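## Task

Using three of the four blocks, form the word "TOP": each of the three rests entirely on the mat, the three sit near one another in one straight line, and looking from the spot halfway between the two arm bases the letters on their upper faces read left to right and are not upside down or turned. The leftover block must end up somewhere off the mat. Nothing may rely on the robot holding it there; release every block and pull the grippers away at the end.

## Robot and tools

Robot: one torso carrying two six-joint arms, left_arm and right_arm, each ending in a two-finger parallel gripper with a wrist camera. The robot stands at the near edge of a table; the tabletop starts around x = +0.15 m.

World frame (used in every result): origin at table height straight above the centre of the robot's foot; +x points forward over the table, +y toward the robot's own left (the left_arm side, base near y = +0.283), +z upward. The right_arm base is near y = -0.283; both bases sit near x = +0.067, z = +0.808. "Left to right" for the word is judged looking out from the midpoint between the bases, so the first letter lies toward +y and the last toward -y, with each letter's top pointing toward +x.

execute_actions takes "actions", a list holding zero or one item, plus an optional "pictures" flag (true/false). An empty list only reports the present state. An item with "rows" and optional "steps" (1 to 15, default 15, each step 1/30 s) is a motion; an item with only "steps" (up to 300) is a wait that returns once that many steps have elapsed since the previous result, counting reply time.

Each row is a single flat list of 14 numbers covering both arms together: left_arm waist, shoulder, elbow, wrist pitch, wrist yaw, wrist roll, gripper opening, then the same seven for right_arm. Both arms must always be filled in, even if one should stay still (repeat its current values). Joint values are absolute target angles in radians, in the same convention as the Joint positions line, not offsets. Ranges per arm: waist -2.880..2.880, shoulder 0.000..3.142, elbow 0.000..3.019, wrist pitch -1.693..1.571, wrist yaw -1.571..1.571, wrist roll -2.094..2.094. A target more than 0.019 rad outside a range, and farther out than the current angle, gets the whole call rejected; targets beyond the true stop are clipped, and the result may say "joint sent to its limit". Opening is a unitless absolute target from -1 (shut) to +1 (wide open, about 0.094 m between pads). Rows run one per step; if fewer rows than steps, the final row is held.

Motion is rate limited: each step the commanded angle can lead the measured one by at most 0.264 (waist), 0.32 (shoulder), 0.276 (elbow), 0.33 (wrist pitch), 0.186 (wrist yaw), 0.522 (wrist roll) rad, and the whole arm target is pulled back if it would move the gripper more than 70 mm in one step. Arms keep heading to the last row while you think, until motion settles or a step is HELD.

Results: a state line gives each arm's end_effector_position (m, world frame) and end_effector_quat_wxyz; this point sits between the finger pads about 1 cm behind the tips, and its reading can drift from truth at long reach. The gripper's fingers point along its local +z and close along its local y. Joint positions and Joint velocities list per arm the six joints (rad, rad/s) followed by pad gap (m, m/s). grip_measured shows finger opening on the same -1..1 scale as the command; per-gripper bias up to about 1 mm. To hold a block, command roughly 0.03 below grip_measured; a smaller gap holds more gently. "joint command not followed" means a clearance check altered or stopped some joint targets; HELD flags steps whose row was partly or fully not sent. MOTOR HOT appears from 85 °C; at 100 °C an OVER-TEMPERATURE FAULT drops that arm until it cools, so avoid holding loads for long, including while thinking.

Cameras: cam_head_left and cam_head_right (896x504, fixed on the head) and cam_left_wrist, cam_right_wrist (616x616 fisheye). Calibration (K, distortion, T_world_to_cam) was given and may be slightly off. zoom_image takes "camera" (one of those four names) and "region" [x0, y0, x1, y1] in that camera's pixels, origin top-left, at most 504x504, and returns an enlarged crop of its latest image. read_manual (optional "section", default "licences") returns only licence text. finished_scene takes "scene", the integer number of the scene being closed; it is final and reports success, then provides the next task.

Order of work: look, locate the four blocks and read their letters (zoom helps), choose the three needed, pick and place each one square on the mat in a tight line with correct letter orientation (use wrist roll to turn), move the spare block off the mat but keep it on the table, open the grippers, lift clear, then call finished_scene.

Avoid: dropping blocks, knocking anything off the table (an automatic failure), slamming or pressing hard into the table or blocks, and letting the two arms collide or push on each other. Occasional brief tugs on held parts or nudges to loose blocks can happen, so recheck positions before finishing. Smooth, quick, low-effort motion is preferred.

Each tool is called after "Request:" as a command line: name --argument value for each argument, lists and objects as JSON in quotes; but a table of rows of numbers goes row by row, as --pt "numbers of a row", without its own name.

## Session

Request:
execute_actions --actions '[]'

Scene clock: 0.00 s of 7600.00 s.
left_arm: end_effector_position=(+0.5837, +0.4518, +0.2312) grip_measured=+1.000 end_effector_quat_wxyz=(-0.079, +0.364, -0.901, +0.223) | right_arm: end_effector_position=(+0.6493, +0.1212, +0.3838) grip_measured=+1.000 end_effector_quat_wxyz=(+0.097, +0.764, +0.637, -0.037)
Joint positions: left_arm=[-0.977  1.221  1.174  0.823  0.841 -1.24   0.094] | right_arm=[2.84  1.504 1.553 1.173 1.288 0.568 0.094]
Joint velocities: left_arm=[ 0.005  0.015 -0.022 -0.002  0.022 -0.037  0.   ] | right_arm=[-0.005 -0.015  0.012  0.017 -0.125  0.037  0.   ]

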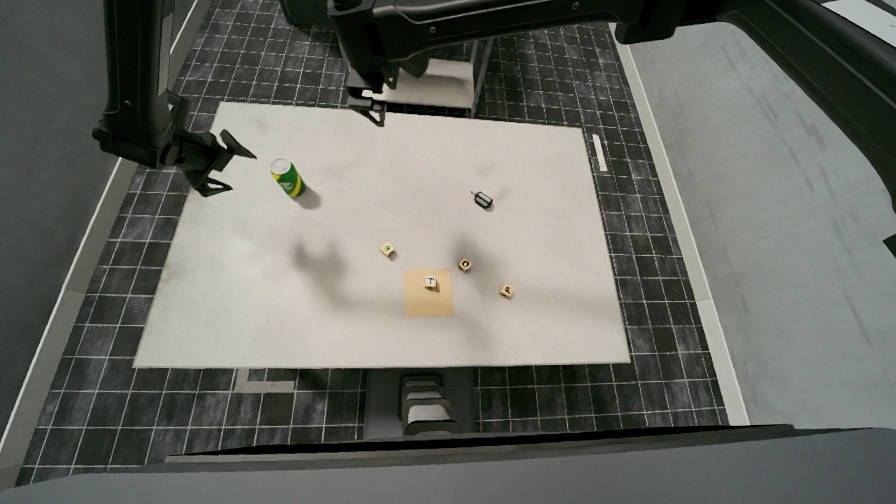

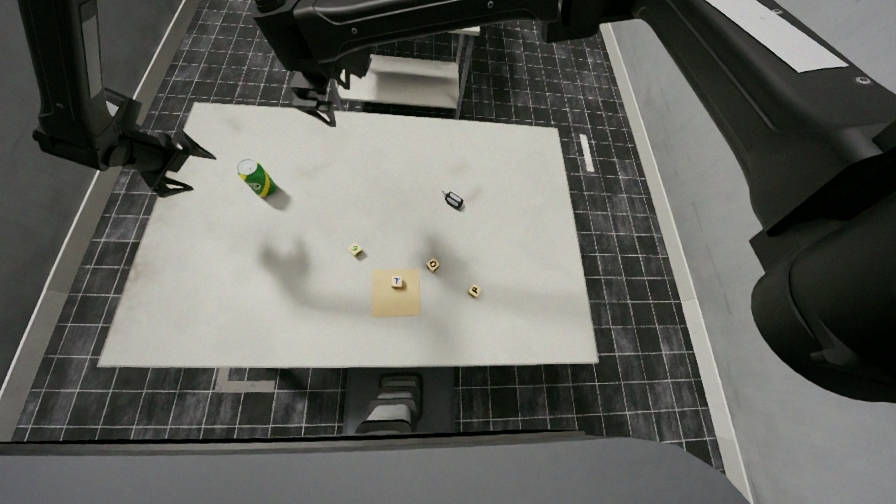

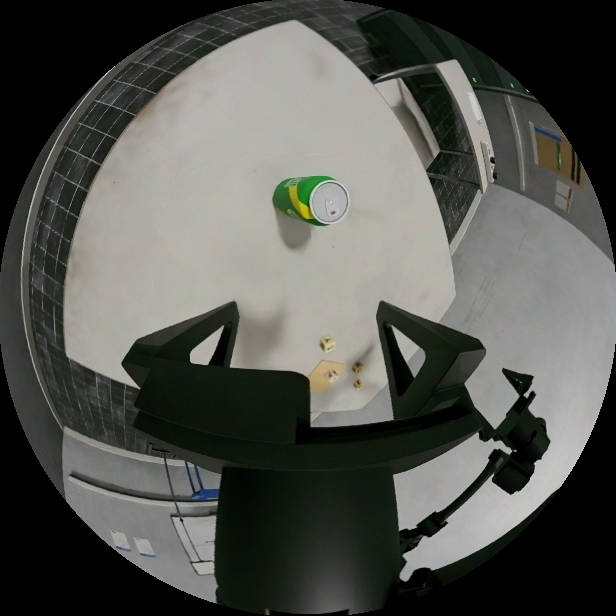

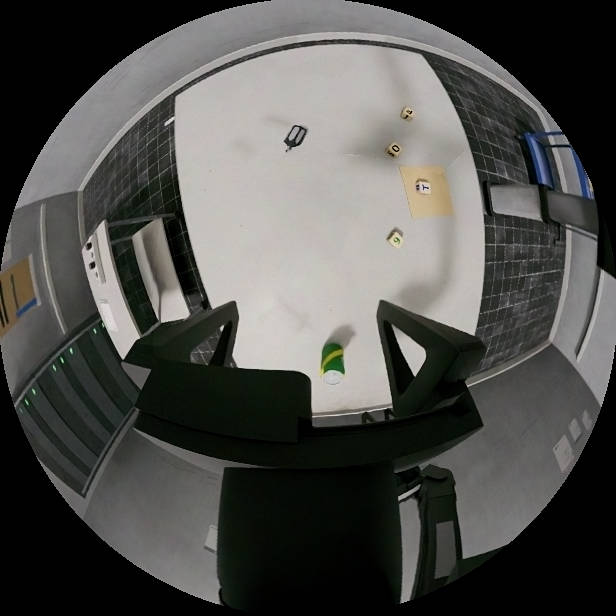

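Request:
zoom_image --camera "cam_head_left" --region '[360, 220, 540, 330]'

Request:
zoom_image --camera "cam_head_right" --region '[330, 220, 510, 330]'

Request:
zoom_image --camera "cam_right_wrist" --region '[350, 90, 480, 260]'

Region (360, 220, 540, 330) of cam_head_left's 896x504 image, scaled by 2.800, with more detail than that image has.

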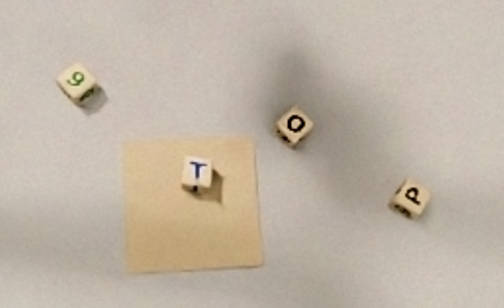

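Region (330, 220, 510, 330) of cam_head_right's 896x504 image, scaled by 2.800, with more detail than that image has.

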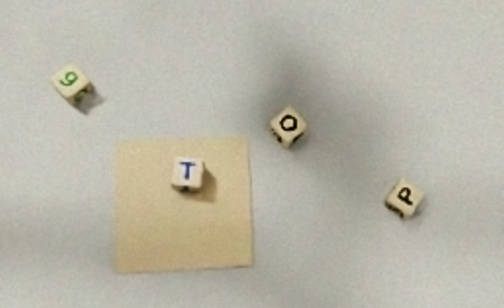

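Region (350, 90, 480, 260) of cam_right_wrist's 616x616 image, scaled by 2.965, with more detail than that image has; it fills the left 385 columns of this view, and the rest is white.

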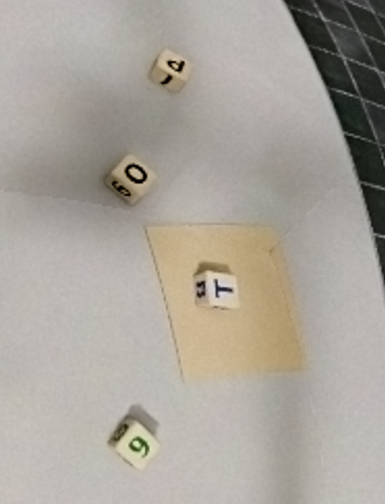

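Request:
zoom_image --camera "cam_head_left" --region '[395, 255, 475, 325]'

Request:
zoom_image --camera "cam_head_left" --region '[445, 245, 525, 305]'

Request:
zoom_image --camera "cam_head_right" --region '[360, 255, 440, 325]'

Request:
zoom_image --camera "cam_head_right" --region '[412, 245, 492, 305]'

Region (395, 255, 475, 325) of cam_head_left's 896x504 image, scaled by 6.300, with more detail than that image has; it fills the top 441 rows of this view, and the rest is white.

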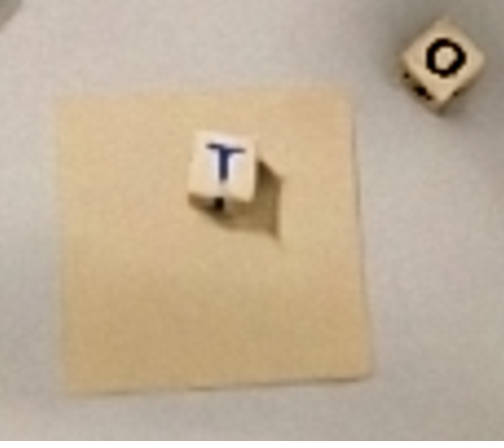

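Region (445, 245, 525, 305) of cam_head_left's 896x504 image, scaled by 6.300, with more detail than that image has; it fills the top 378 rows of this view, and the rest is white.

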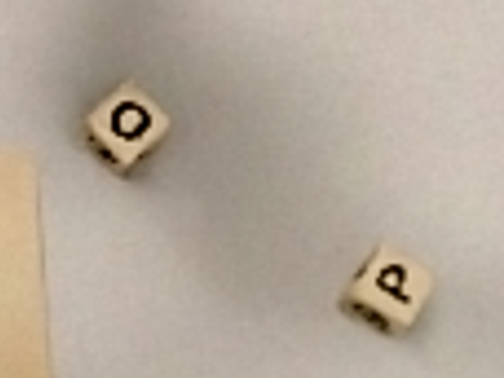

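Region (360, 255, 440, 325) of cam_head_right's 896x504 image, scaled by 6.300, with more detail than that image has; it fills the top 441 rows of this view, and the rest is white.

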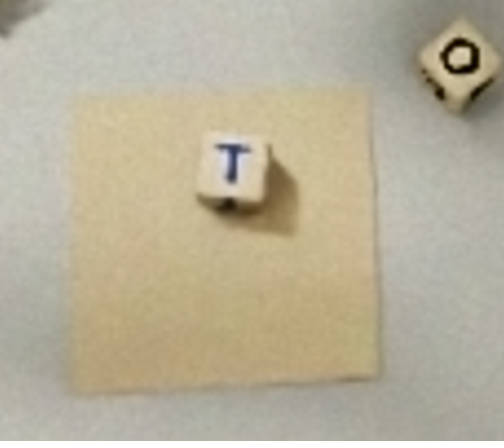

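Region (412, 245, 492, 305) of cam_head_right's 896x504 image, scaled by 6.300, with more detail than that image has; it fills the top 378 rows of this view, and the rest is white.

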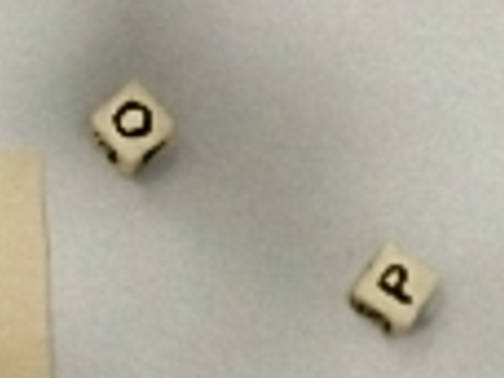

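Request:
execute_actions --actions '[{"rows": [[-0.977, 1.221, 1.174, 0.823, 0.841, -1.24, 1, 2.137, 1.560, 1.212, 0.582, 0.553, 1.547, 1]], "steps": 15}]' --pictures false

Scene clock: 120.50 s of 7600.00 s.
left_arm: end_effector_position=(+0.5837, +0.4518, +0.2312) grip_measured=+1.000 end_effector_quat_wxyz=(-0.079, +0.364, -0.901, +0.223) | right_arm: end_effector_position=(+0.4738, +0.1245, +0.2348) grip_measured=+1.000 end_effector_quat_wxyz=(+0.025, +0.665, +0.742, +0.079)
Joint positions: left_arm=[-0.977  1.221  1.174  0.823  0.841 -1.24   0.094] | right_arm=[2.466 1.542 1.284 0.725 0.746 1.086 0.094]
Joint velocities: left_arm=[-0.024 -0.015  0.007 -0.002  0.022  0.007  0.   ] | right_arm=[-1.079  0.171 -0.271 -0.608 -1.077  1.209  0.   ]
Steps of this call (steps 1 to 90: nothing new was sent; then 117.00 s passed at rest; steps 91 to 105: all 15 steps of this action). Readings (joint positions):
91: left_arm=[-0.977 1.221 1.174 0.823 0.841 -1.240] | right_arm=[2.834 1.503 1.543 1.156 1.257 0.594]
92: left_arm=[-0.977 1.221 1.174 0.823 0.841 -1.240] | right_arm=[2.824 1.497 1.526 1.123 1.220 0.627]
94: left_arm=[-0.977 1.221 1.174 0.823 0.841 -1.240] | right_arm=[2.785 1.493 1.484 1.061 1.155 0.689]
98: left_arm=[-0.977 1.221 1.174 0.823 0.841 -1.240] | right_arm=[2.684 1.501 1.391 0.935 1.024 0.816]
105: the state above

Request:
execute_actions --actions '[{"steps": 25}]'

Scene clock: 121.67 s of 7600.00 s.
left_arm: end_effector_position=(+0.5837, +0.4518, +0.2312) grip_measured=+1.000 end_effector_quat_wxyz=(-0.079, +0.364, -0.901, +0.223) | right_arm: end_effector_position=(+0.3828, -0.0140, +0.1250) grip_measured=+1.000 end_effector_quat_wxyz=(+0.011, +0.749, +0.662, +0.005)
Joint positions: left_arm=[-0.977  1.221  1.174  0.823  0.841 -1.24   0.094] | right_arm=[2.133 1.568 1.23  0.598 0.557 1.537 0.094]
Joint velocities: left_arm=[-0.005 -0.005  0.007  0.007 -0.007  0.037  0.   ] | right_arm=[-0.005 -0.005 -0.007 -0.002  0.037 -0.051  0.   ]
Steps of this call (steps 1 to 35: the robot went on to your last target). Readings (joint positions):
1: left_arm=[-0.977 1.221 1.174 0.823 0.841 -1.240] | right_arm=[2.429 1.548 1.275 0.706 0.701 1.126]
2: left_arm=[-0.977 1.221 1.174 0.823 0.841 -1.240] | right_arm=[2.392 1.554 1.267 0.689 0.663 1.162]
4: left_arm=[-0.977 1.221 1.174 0.823 0.841 -1.240] | right_arm=[2.315 1.564 1.256 0.662 0.611 1.232]
8: left_arm=[-0.977 1.221 1.174 0.823 0.841 -1.240] | right_arm=[2.163 1.568 1.238 0.610 0.562 1.393]
35: the state above
camera_calibration (this result's frames):
cam_right_wrist: T_world_to_cam=[[-0.991598, 0.128513, -0.0147503, 0.380414], [0.0963151, 0.809616, 0.579003, -0.0976523], [0.0863516, 0.572718, -0.815192, 0.198536], [0, 0, 0, 1]] pos_world=[0.369479, -0.0835323, 0.223997]

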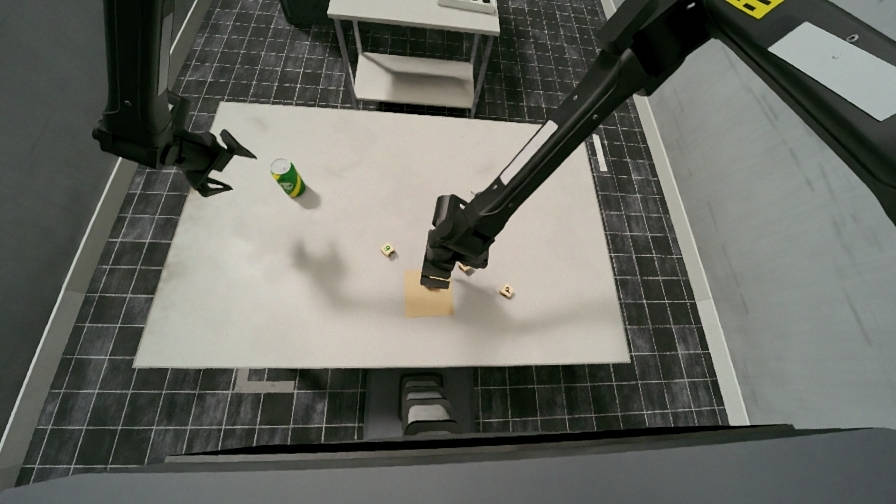

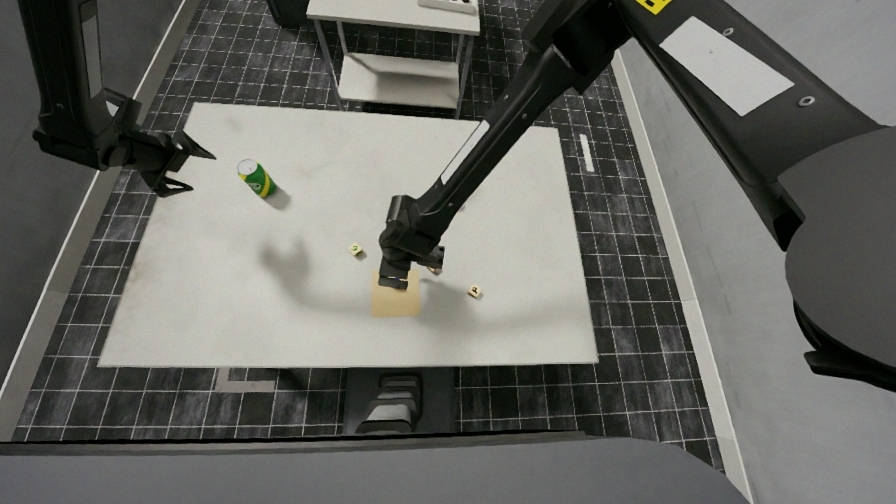

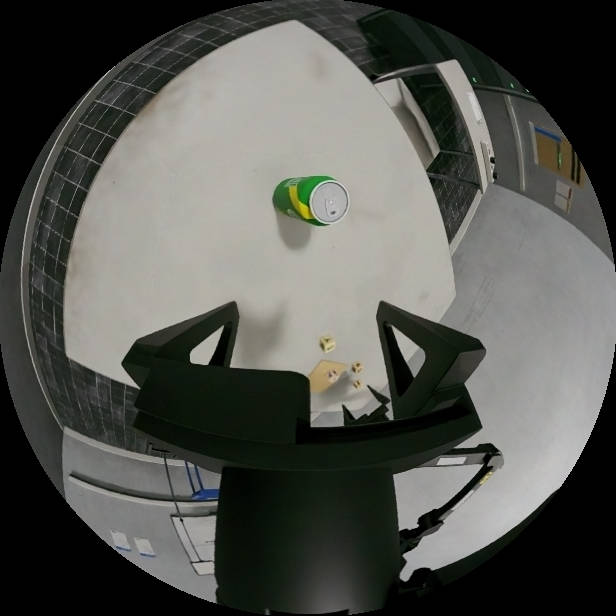

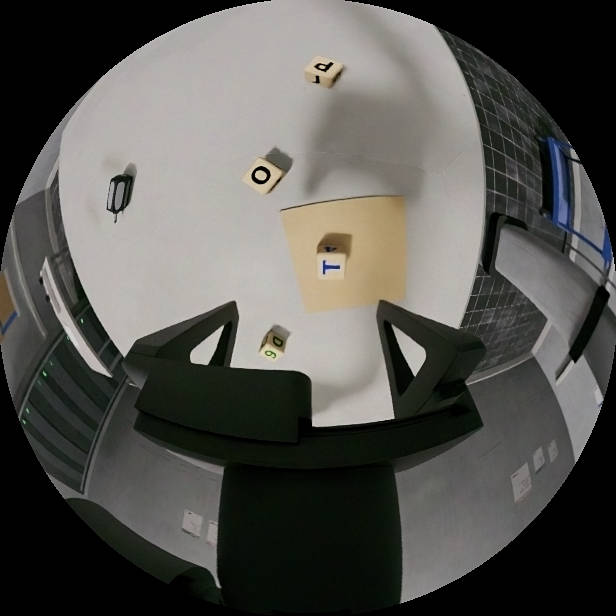

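Request:
zoom_image --camera "cam_right_wrist" --region '[220, 130, 430, 330]'

Region (220, 130, 430, 330) of cam_right_wrist's 616x616 image, scaled by 2.400, with more detail than that image has; it fills the top 480 rows of this view, and the rest is white.

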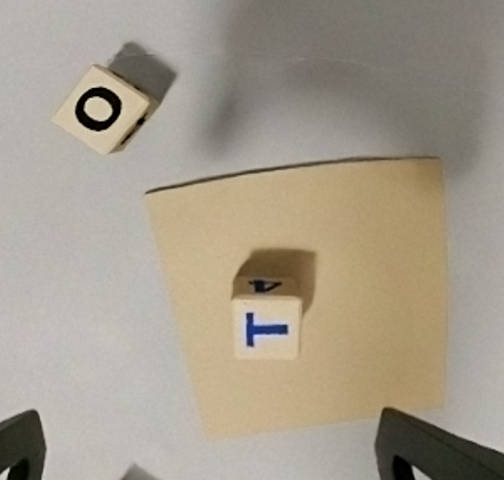

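Request:
execute_actions --actions '[{"rows": [[-0.977, 1.221, 1.174, 0.823, 0.841, -1.24, 1, 2.107, 1.698, 1.367, 0.547, 0.5155, 1.5675, 1]], "steps": 15}]'

Scene clock: 182.93 s of 7600.00 s.
left_arm: end_effector_position=(+0.5837, +0.4518, +0.2312) grip_measured=+1.000 end_effector_quat_wxyz=(-0.079, +0.364, -0.901, +0.223) | right_arm: end_effector_position=(+0.3606, +0.0111, +0.0781) grip_measured=+1.000 end_effector_quat_wxyz=(-0.004, +0.751, +0.661, +0.007)
Joint positions: left_arm=[-0.977  1.221  1.174  0.823  0.841 -1.24   0.094] | right_arm=[2.117 1.705 1.379 0.56  0.518 1.557 0.094]
Joint velocities: left_arm=[-0.015  0.005 -0.017 -0.002 -0.022  0.007  0.   ] | right_arm=[-0.005  0.005 -0.012 -0.017  0.007 -0.022  0.   ]
Steps of this call (steps 1 to 15: the robot went on to your last target; steps 16 to 90: nothing new was sent; then 57.77 s passed at rest; steps 91 to 105: all 15 steps of this action). Readings (joint positions):
91: left_arm=[-0.977 1.221 1.174 0.823 0.841 -1.240] | right_arm=[2.132 1.577 1.244 0.591 0.544 1.541]
92: left_arm=[-0.977 1.221 1.174 0.823 0.841 -1.240] | right_arm=[2.130 1.599 1.282 0.580 0.531 1.544]
94: left_arm=[-0.977 1.221 1.174 0.823 0.841 -1.240] | right_arm=[2.125 1.652 1.360 0.573 0.519 1.549]
98: left_arm=[-0.977 1.221 1.174 0.823 0.841 -1.240] | right_arm=[2.118 1.695 1.381 0.565 0.518 1.554]
105: the state above
camera_calibration (this result's frames):
cam_right_wrist: T_world_to_cam=[[-0.991198, 0.132305, 0.00474659, 0.352833], [0.108857, 0.794077, 0.597989, -0.0945259], [0.0753479, 0.593242, -0.80149, 0.150511], [0, 0, 0, 1]] pos_world=[0.348676, -0.0609104, 0.175484]

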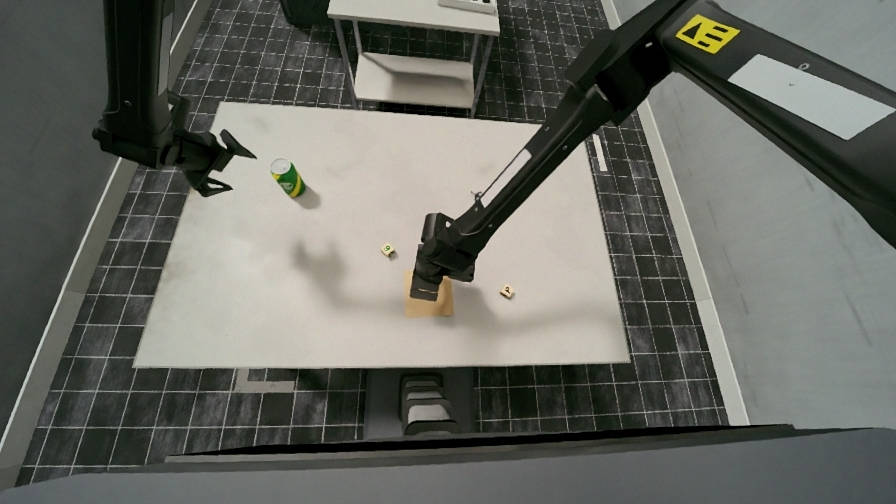

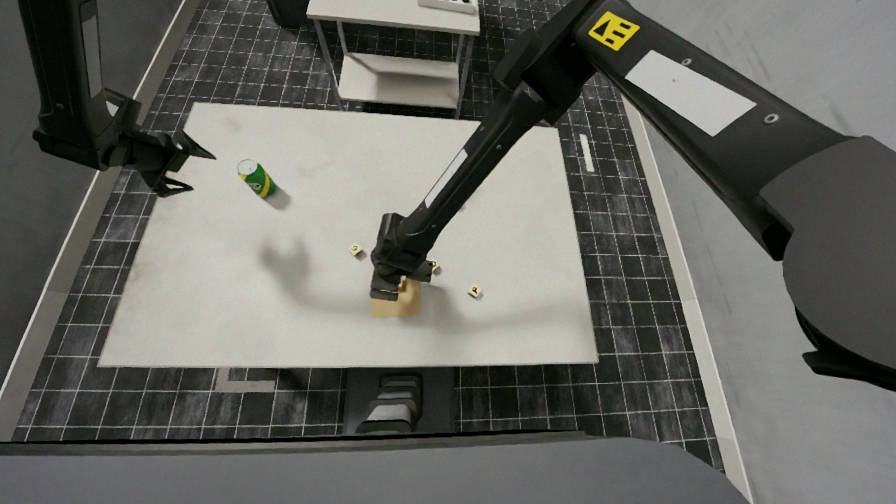

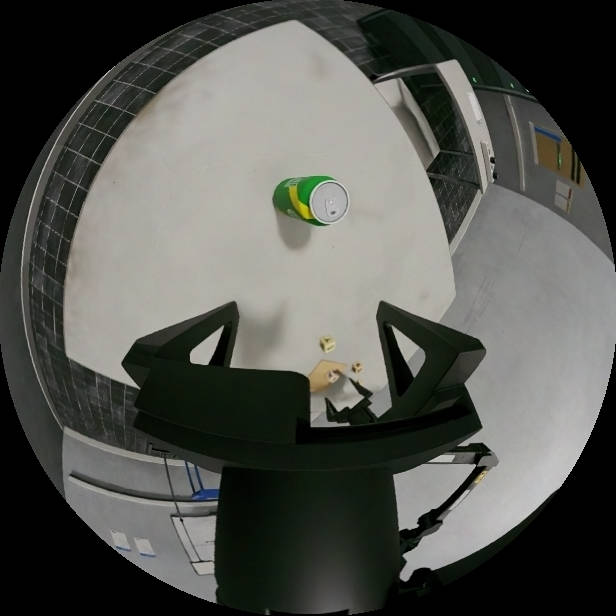

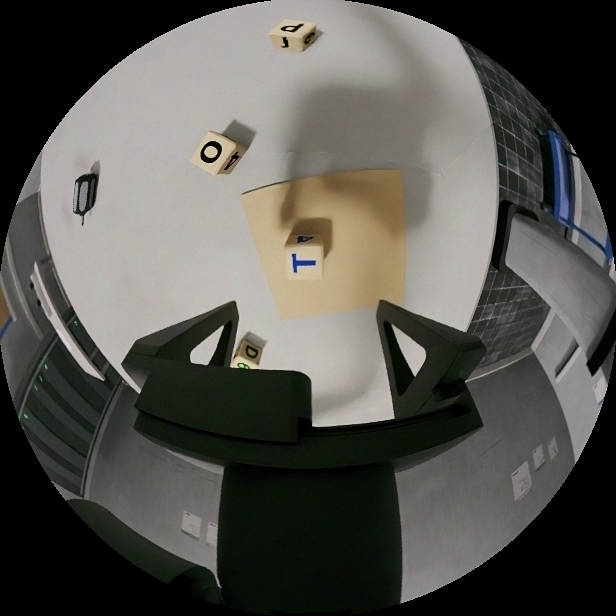

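Request:
zoom_image --camera "cam_right_wrist" --region '[200, 150, 420, 340]'

Region (200, 150, 420, 340) of cam_right_wrist's 616x616 image, scaled by 2.291, with more detail than that image has; it fills the top 435 rows of this view, and the rest is white.

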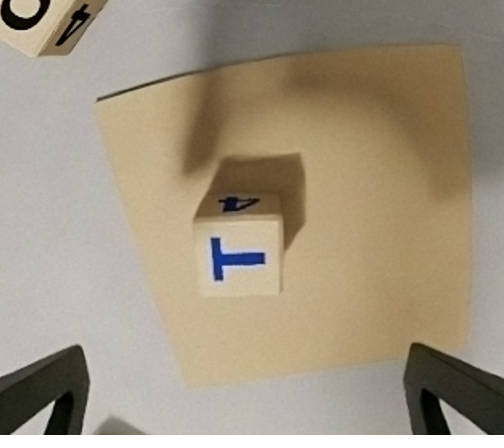

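Request:
execute_actions --actions '[{"rows": [[-0.977,1.221,1.174,0.823,0.841,-1.24,1,2.106,1.700,1.370,0.546,0.515,1.567,0.9],[-0.977,1.221,1.174,0.823,0.841,-1.24,1,2.102,1.705,1.378,0.541,0.512,1.564,0.8],[-0.977,1.221,1.174,0.823,0.841,-1.24,1,2.097,1.712,1.391,0.535,0.508,1.561,0.7],[-0.977,1.221,1.174,0.823,0.841,-1.24,1,2.090,1.721,1.407,0.528,0.503,1.556,0.6],[-0.977,1.221,1.174,0.823,0.841,-1.24,1,2.083,1.731,1.425,0.519,0.498,1.551,0.5],[-0.977,1.221,1.174,0.823,0.841,-1.24,1,2.075,1.742,1.443,0.510,0.492,1.546,0.4],[-0.977,1.221,1.174,0.823,0.841,-1.24,1,2.067,1.754,1.462,0.500,0.486,1.540,0.3],[-0.977,1.221,1.174,0.823,0.841,-1.24,1,2.060,1.764,1.480,0.491,0.480,1.535,0.3],[-0.977,1.221,1.174,0.823,0.841,-1.24,1,2.053,1.773,1.496,0.484,0.475,1.531,0.3],[-0.977,1.221,1.174,0.823,0.841,-1.24,1,2.048,1.780,1.509,0.478,0.472,1.527,0.3],[-0.977,1.221,1.174,0.823,0.841,-1.24,1,2.044,1.785,1.517,0.473,0.469,1.525,0.3],[-0.977,1.221,1.174,0.823,0.841,-1.24,1,2.043,1.787,1.520,0.472,0.468,1.524,0.3]], "steps": 15}]' --pictures false

Request:
execute_actions --actions '[{"steps": 10}]'

Scene clock: 249.60 s of 7600.00 s.
left_arm: end_effector_position=(+0.5837, +0.4518, +0.2312) grip_measured=+1.000 end_effector_quat_wxyz=(-0.079, +0.364, -0.901, +0.223) | right_arm: end_effector_position=(+0.3712, -0.0145, +0.0266) grip_measured=+0.302 end_effector_quat_wxyz=(+0.009, +0.741, +0.672, +0.002)
Joint positions: left_arm=[-0.977  1.221  1.174  0.823  0.841 -1.24   0.094] | right_arm=[2.045 1.773 1.521 0.492 0.473 1.539 0.061]
Joint velocities: left_arm=[-0.005 -0.005  0.002  0.007  0.022  0.051  0.   ] | right_arm=[-0.132  0.044  0.012 -0.046 -0.051 -0.081  0.001]
Steps of this call (steps 1 to 15: the robot went on to your last target; steps 16 to 90: nothing new was sent; then 63.17 s passed at rest; steps 91 to 105: all 15 steps of this action). Readings (joint positions):
91: left_arm=[-0.977 1.221 1.174 0.823 0.841 -1.240] | right_arm=[2.117 1.705 1.379 0.560 0.518 1.558]
92: left_arm=[-0.977 1.221 1.174 0.823 0.841 -1.240] | right_arm=[2.116 1.705 1.379 0.560 0.517 1.558]
94: left_arm=[-0.977 1.221 1.174 0.823 0.841 -1.240] | right_arm=[2.115 1.706 1.384 0.554 0.511 1.558]
98: left_arm=[-0.977 1.221 1.174 0.823 0.841 -1.240] | right_arm=[2.098 1.730 1.444 0.524 0.489 1.554]
105: the state above

Scene clock: 249.93 s of 7600.00 s.
left_arm: end_effector_position=(+0.5837, +0.4518, +0.2312) grip_measured=+1.000 end_effector_quat_wxyz=(-0.079, +0.364, -0.901, +0.223) | right_arm: end_effector_position=(+0.3659, -0.0174, +0.0243) grip_measured=+0.302 end_effector_quat_wxyz=(+0.007, +0.737, +0.675, -0.002)
Joint positions: left_arm=[-0.977  1.221  1.174  0.823  0.841 -1.24   0.094] | right_arm=[2.04  1.778 1.521 0.488 0.472 1.534 0.061]
Joint velocities: left_arm=[-0.015 -0.005 -0.027 -0.007 -0.022  0.007  0.   ] | right_arm=[ 0.005  0.015  0.012 -0.017 -0.037  0.037 -0.001]
Steps of this call (steps 1 to 10: the robot went on to your last target). Readings (joint positions):
1: left_arm=[-0.977 1.221 1.174 0.823 0.841 -1.240] | right_arm=[2.042 1.774 1.521 0.490 0.473 1.537]
2: left_arm=[-0.977 1.221 1.174 0.823 0.841 -1.240] | right_arm=[2.040 1.776 1.521 0.489 0.473 1.537]
4: left_arm=[-0.977 1.221 1.174 0.823 0.841 -1.240] | right_arm=[2.040 1.778 1.521 0.488 0.472 1.536]
8: left_arm=[-0.977 1.221 1.174 0.823 0.841 -1.240] | right_arm=[2.040 1.778 1.521 0.488 0.472 1.534]
10: the state above
camera_calibration (this result's frames):
cam_right_wrist: T_world_to_cam=[[-0.995665, 0.0930048, -0.00082867, 0.363126], [0.07568, 0.815309, 0.574059, -0.0271461], [0.0540658, 0.571507, -0.818814, 0.13176], [0, 0, 0, 1]] pos_world=[0.356483, -0.086942, 0.123772]

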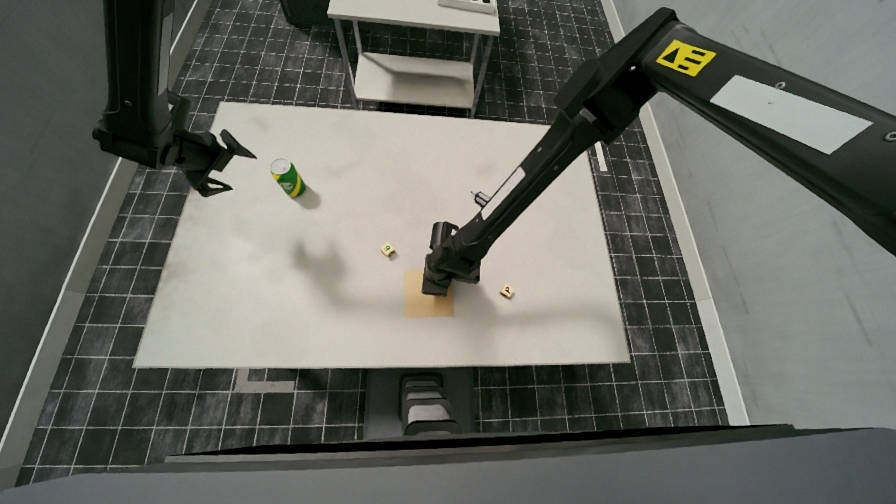

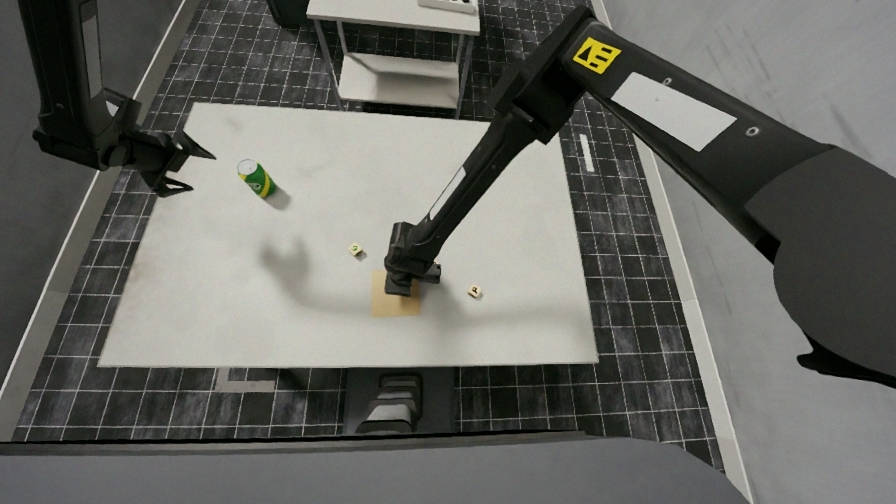

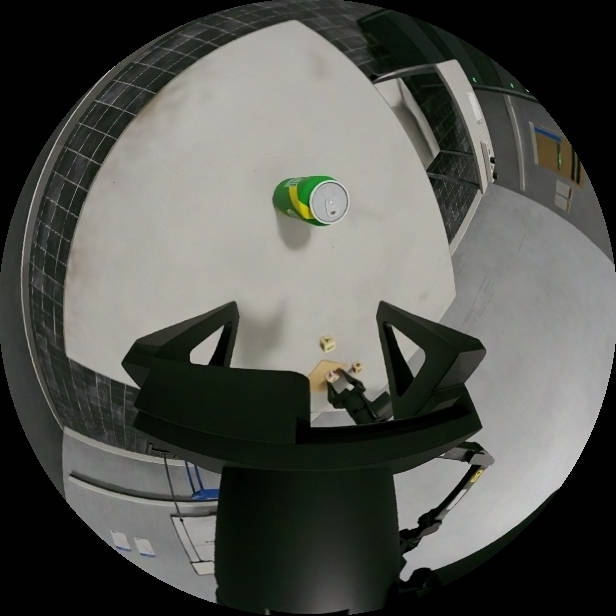

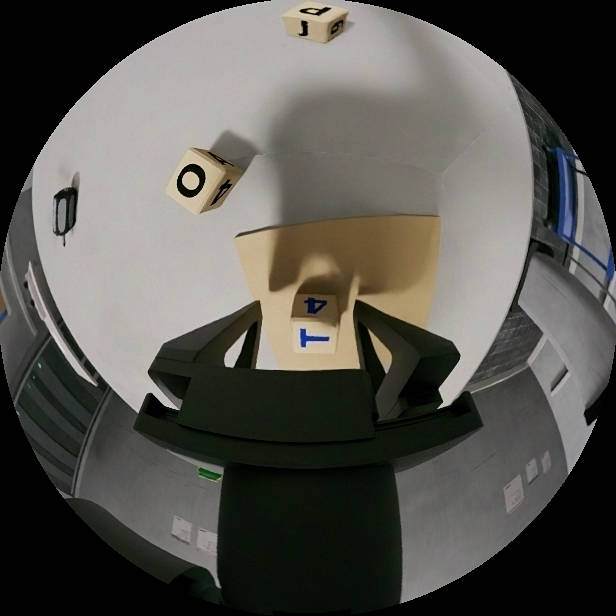

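Request:
zoom_image --camera "cam_right_wrist" --region '[230, 260, 390, 380]'

Region (230, 260, 390, 380) of cam_right_wrist's 616x616 image, scaled by 3.150, with more detail than that image has; it fills the top 378 rows of this view, and the rest is white.

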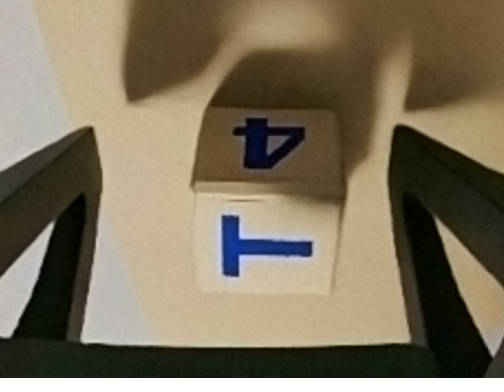

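Request:
execute_actions --actions '[{"rows": [[-0.977,1.221,1.174,0.823,0.841,-1.24,1,2.047,1.791,1.525,0.470,0.468,1.524,0.3],[-0.977,1.221,1.174,0.823,0.841,-1.24,1,2.050,1.795,1.530,0.468,0.468,1.524,0.3],[-0.977,1.221,1.174,0.823,0.841,-1.24,1,2.053,1.799,1.535,0.466,0.468,1.524,0.3],[-0.977,1.221,1.174,0.823,0.841,-1.24,1,2.056,1.803,1.540,0.464,0.468,1.524,0.3],[-0.977,1.221,1.174,0.823,0.841,-1.24,1,2.059,1.807,1.545,0.462,0.468,1.524,0.3],[-0.977,1.221,1.174,0.823,0.841,-1.24,1,2.061,1.8105,1.550,0.461,0.468,1.524,0.3]], "steps": 15}]'

Scene clock: 281.13 s of 7600.00 s.
left_arm: end_effector_position=(+0.5837, +0.4518, +0.2312) grip_measured=+1.000 end_effector_quat_wxyz=(-0.079, +0.364, -0.901, +0.223) | right_arm: end_effector_position=(+0.3624, -0.0083, +0.0193) grip_measured=+0.302 end_effector_quat_wxyz=(+0.003, +0.737, +0.676, -0.001)
Joint positions: left_arm=[-0.977  1.221  1.174  0.823  0.841 -1.24   0.094] | right_arm=[2.047 1.8   1.549 0.477 0.472 1.534 0.061]
Joint velocities: left_arm=[-0.015  0.005 -0.017  0.002 -0.022 -0.022  0.   ] | right_arm=[ 0.005 -0.005 -0.012 -0.012 -0.022 -0.007  0.   ]
Steps of this call (steps 1 to 15: the robot went on to your last target; steps 16 to 90: nothing new was sent; then 27.70 s passed at rest; steps 91 to 105: all 15 steps of this action). Readings (joint positions):
91: left_arm=[-0.977 1.221 1.174 0.823 0.841 -1.240] | right_arm=[2.040 1.778 1.521 0.488 0.472 1.534]
92: left_arm=[-0.977 1.221 1.174 0.823 0.841 -1.240] | right_arm=[2.040 1.778 1.522 0.487 0.472 1.534]
94: left_arm=[-0.977 1.221 1.174 0.823 0.841 -1.240] | right_arm=[2.040 1.781 1.528 0.484 0.472 1.534]
98: left_arm=[-0.977 1.221 1.174 0.823 0.841 -1.240] | right_arm=[2.042 1.794 1.547 0.480 0.472 1.534]
105: the state above
camera_calibration (this result's frames):
cam_right_wrist: T_world_to_cam=[[-0.995815, 0.0912805, 0.0044666, 0.358716], [0.0769419, 0.811011, 0.579949, -0.03207], [0.0493156, 0.577866, -0.81464, 0.12429], [0, 0, 0, 1]] pos_world=[0.353553, -0.0785577, 0.118249]

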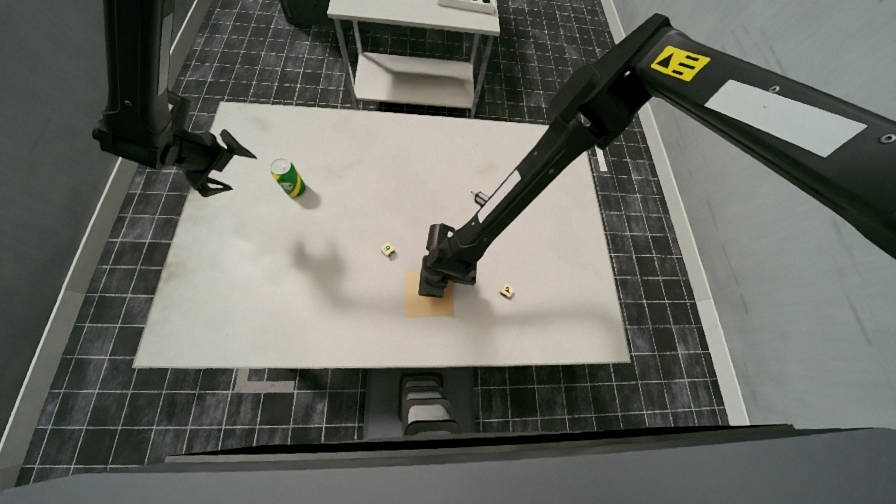

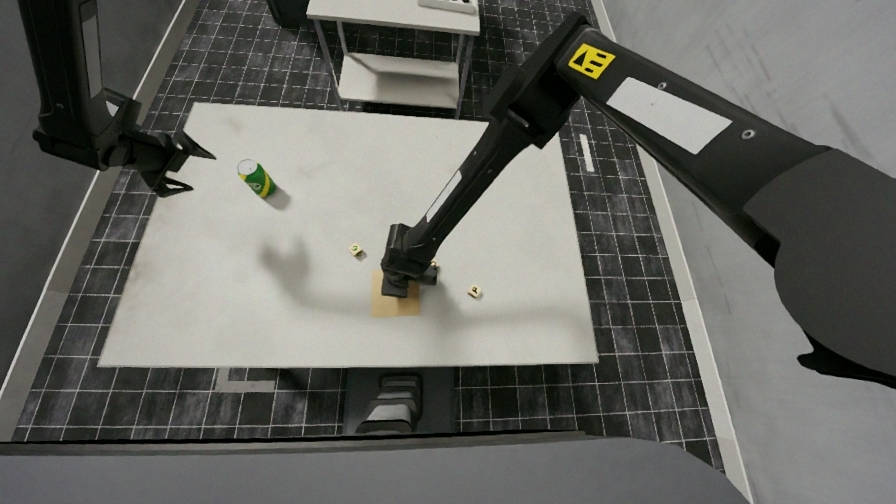

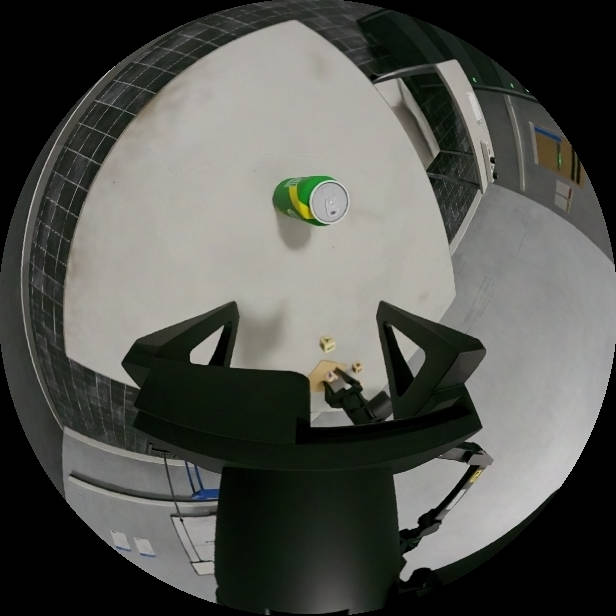

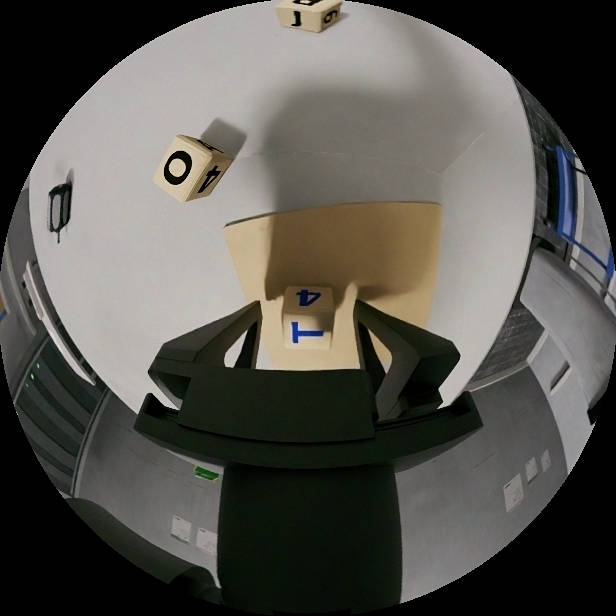

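Request:
zoom_image --camera "cam_right_wrist" --region '[230, 260, 390, 380]'

Region (230, 260, 390, 380) of cam_right_wrist's 616x616 image, scaled by 3.150, with more detail than that image has; it fills the top 378 rows of this view, and the rest is white.

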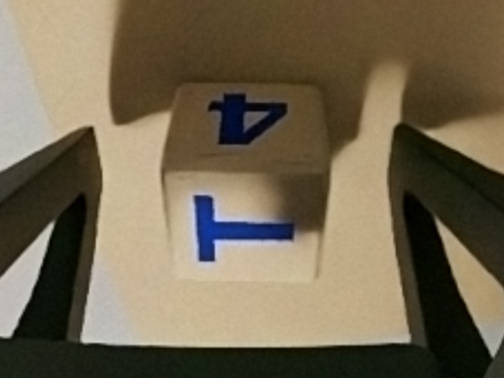

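Request:
execute_actions --actions '[{"rows": [[-0.977,1.221,1.174,0.823,0.841,-1.24,1,2.063,1.8105,1.550,0.461,0.468,1.524,0.25],[-0.977,1.221,1.174,0.823,0.841,-1.24,1,2.065,1.8105,1.550,0.461,0.468,1.524,0.2],[-0.977,1.221,1.174,0.823,0.841,-1.24,1,2.067,1.8105,1.550,0.461,0.468,1.524,0.12],[-0.977,1.221,1.174,0.823,0.841,-1.24,1,2.067,1.8105,1.550,0.461,0.468,1.524,0.04],[-0.977,1.221,1.174,0.823,0.841,-1.24,1,2.067,1.8105,1.550,0.461,0.468,1.524,-0.04],[-0.977,1.221,1.174,0.823,0.841,-1.24,1,2.067,1.8105,1.550,0.461,0.468,1.524,-0.11],[-0.977,1.221,1.174,0.823,0.841,-1.24,1,2.067,1.8105,1.550,0.461,0.468,1.524,-0.17],[-0.977,1.221,1.174,0.823,0.841,-1.24,1,2.067,1.8105,1.550,0.461,0.468,1.524,-0.22],[-0.977,1.221,1.174,0.823,0.841,-1.24,1,2.067,1.8105,1.550,0.461,0.468,1.524,-0.26],[-0.977,1.221,1.174,0.823,0.841,-1.24,1,2.067,1.8105,1.550,0.461,0.468,1.524,-0.29],[-0.977,1.221,1.174,0.823,0.841,-1.24,1,2.067,1.8105,1.550,0.461,0.468,1.524,-0.32],[-0.977,1.221,1.174,0.823,0.841,-1.24,1,2.067,1.8105,1.550,0.461,0.468,1.524,-0.345],[-0.977,1.221,1.174,0.823,0.841,-1.24,1,2.067,1.8105,1.550,0.461,0.468,1.524,-0.37],[-0.977,1.221,1.174,0.823,0.841,-1.24,1,2.067,1.8105,1.550,0.461,0.468,1.524,-0.39],[-0.977,1.221,1.174,0.823,0.841,-1.24,1,2.067,1.8105,1.550,0.461,0.468,1.524,-0.41]], "steps": 15}]' --pictures false

Request:
execute_actions --actions '[{"steps": 8}]'

Scene clock: 302.43 s of 7600.00 s.
left_arm: end_effector_position=(+0.5837, +0.4518, +0.2312) grip_measured=+1.000 end_effector_quat_wxyz=(-0.079, +0.364, -0.901, +0.223) | right_arm: end_effector_position=(+0.3627, -0.0047, +0.0207) grip_measured=-0.371 end_effector_quat_wxyz=(+0.001, +0.737, +0.676, +0.001)
Joint positions: left_arm=[-0.977  1.221  1.174  0.823  0.841 -1.24   0.094] | right_arm=[2.052 1.8   1.549 0.477 0.472 1.533 0.03 ]
Joint velocities: left_arm=[ 0.005 -0.005 -0.037  0.007 -0.037 -0.022  0.   ] | right_arm=[-0.005 -0.005  0.002 -0.002  0.022 -0.007 -0.   ]
Steps of this call (steps 1 to 15: the robot went on to your last target; steps 16 to 90: nothing new was sent; then 17.80 s passed at rest; steps 91 to 105: all 15 steps of this action). Readings (joint positions):
91: left_arm=[-0.977 1.221 1.174 0.823 0.841 -1.240] | right_arm=[2.047 1.800 1.549 0.477 0.472 1.534]
92: left_arm=[-0.977 1.221 1.174 0.823 0.841 -1.240] | right_arm=[2.047 1.800 1.549 0.477 0.472 1.534]
94: left_arm=[-0.977 1.221 1.174 0.823 0.841 -1.240] | right_arm=[2.048 1.800 1.549 0.477 0.472 1.534]
98: left_arm=[-0.977 1.221 1.174 0.823 0.841 -1.240] | right_arm=[2.050 1.800 1.549 0.477 0.472 1.533]
105: the state above

Scene clock: 302.70 s of 7600.00 s.
left_arm: end_effector_position=(+0.5837, +0.4518, +0.2312) grip_measured=+1.000 end_effector_quat_wxyz=(-0.079, +0.364, -0.901, +0.223) | right_arm: end_effector_position=(+0.3627, -0.0047, +0.0207) grip_measured=-0.371 end_effector_quat_wxyz=(+0.001, +0.737, +0.676, +0.001)
Joint positions: left_arm=[-0.977  1.221  1.174  0.823  0.841 -1.24   0.094] | right_arm=[2.052 1.8   1.549 0.477 0.472 1.533 0.03 ]
Joint velocities: left_arm=[-0.005 -0.015  0.007 -0.007 -0.007  0.051  0.   ] | right_arm=[ 0.005 -0.015  0.007  0.022 -0.037 -0.066 -0.   ]
Steps of this call (steps 1 to 8: the robot went on to your last target). Readings (joint positions):
1: left_arm=[-0.977 1.221 1.174 0.823 0.841 -1.240] | right_arm=[2.052 1.800 1.549 0.477 0.472 1.533]
2: left_arm=[-0.977 1.221 1.174 0.823 0.841 -1.240] | right_arm=[2.052 1.800 1.549 0.477 0.472 1.533]
4: left_arm=[-0.977 1.221 1.174 0.823 0.841 -1.240] | right_arm=[2.052 1.800 1.549 0.477 0.472 1.533]
8: the state above
camera_calibration (this result's frames):
cam_right_wrist: T_world_to_cam=[[-0.995761, 0.0918512, 0.00481434, 0.358709], [0.0773673, 0.808137, 0.583891, -0.036017], [0.0497405, 0.581789, -0.811818, 0.123152], [0, 0, 0, 1]] pos_world=[0.35385, -0.0754896, 0.11928]

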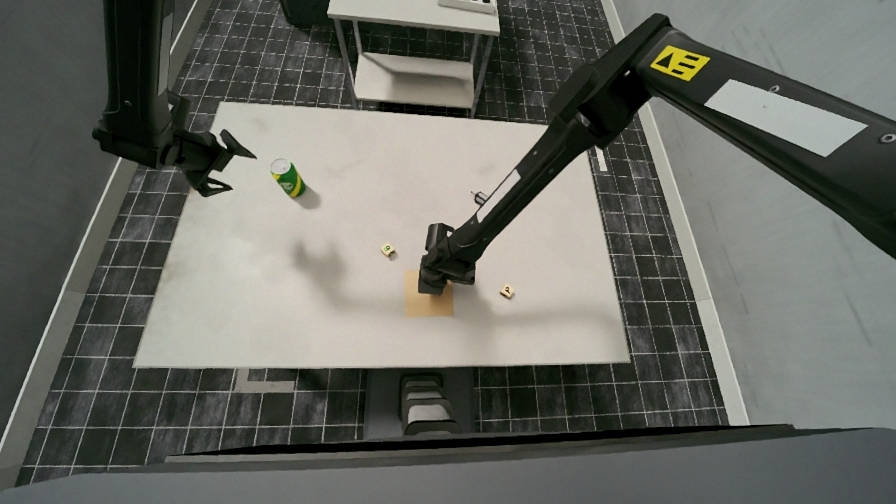

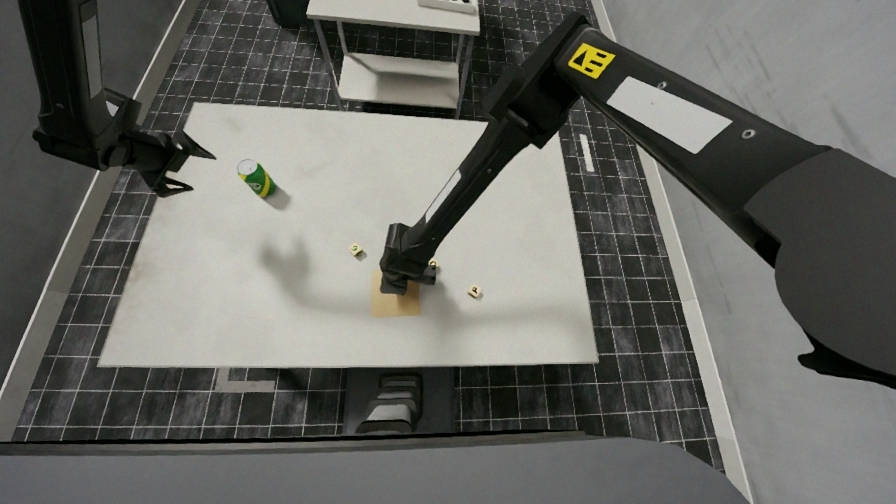

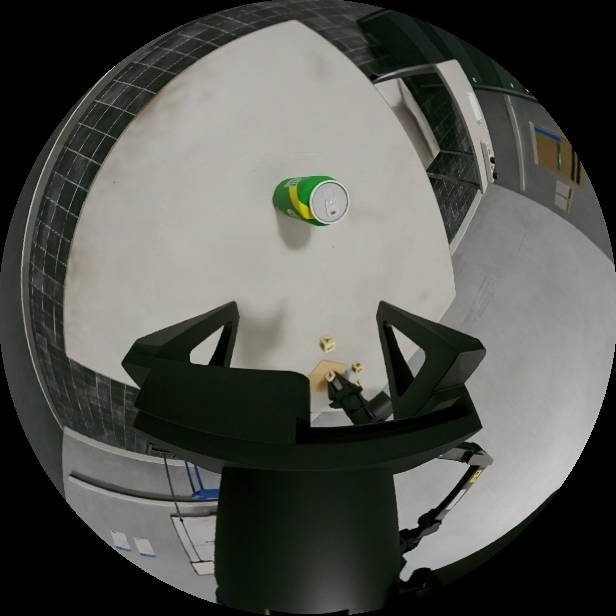

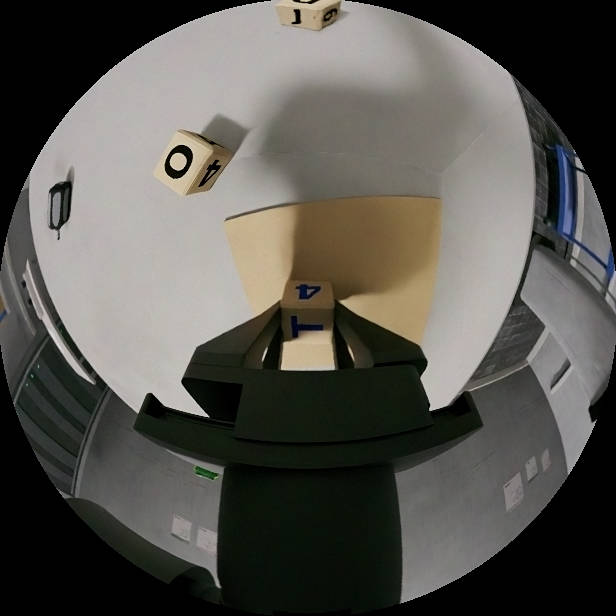

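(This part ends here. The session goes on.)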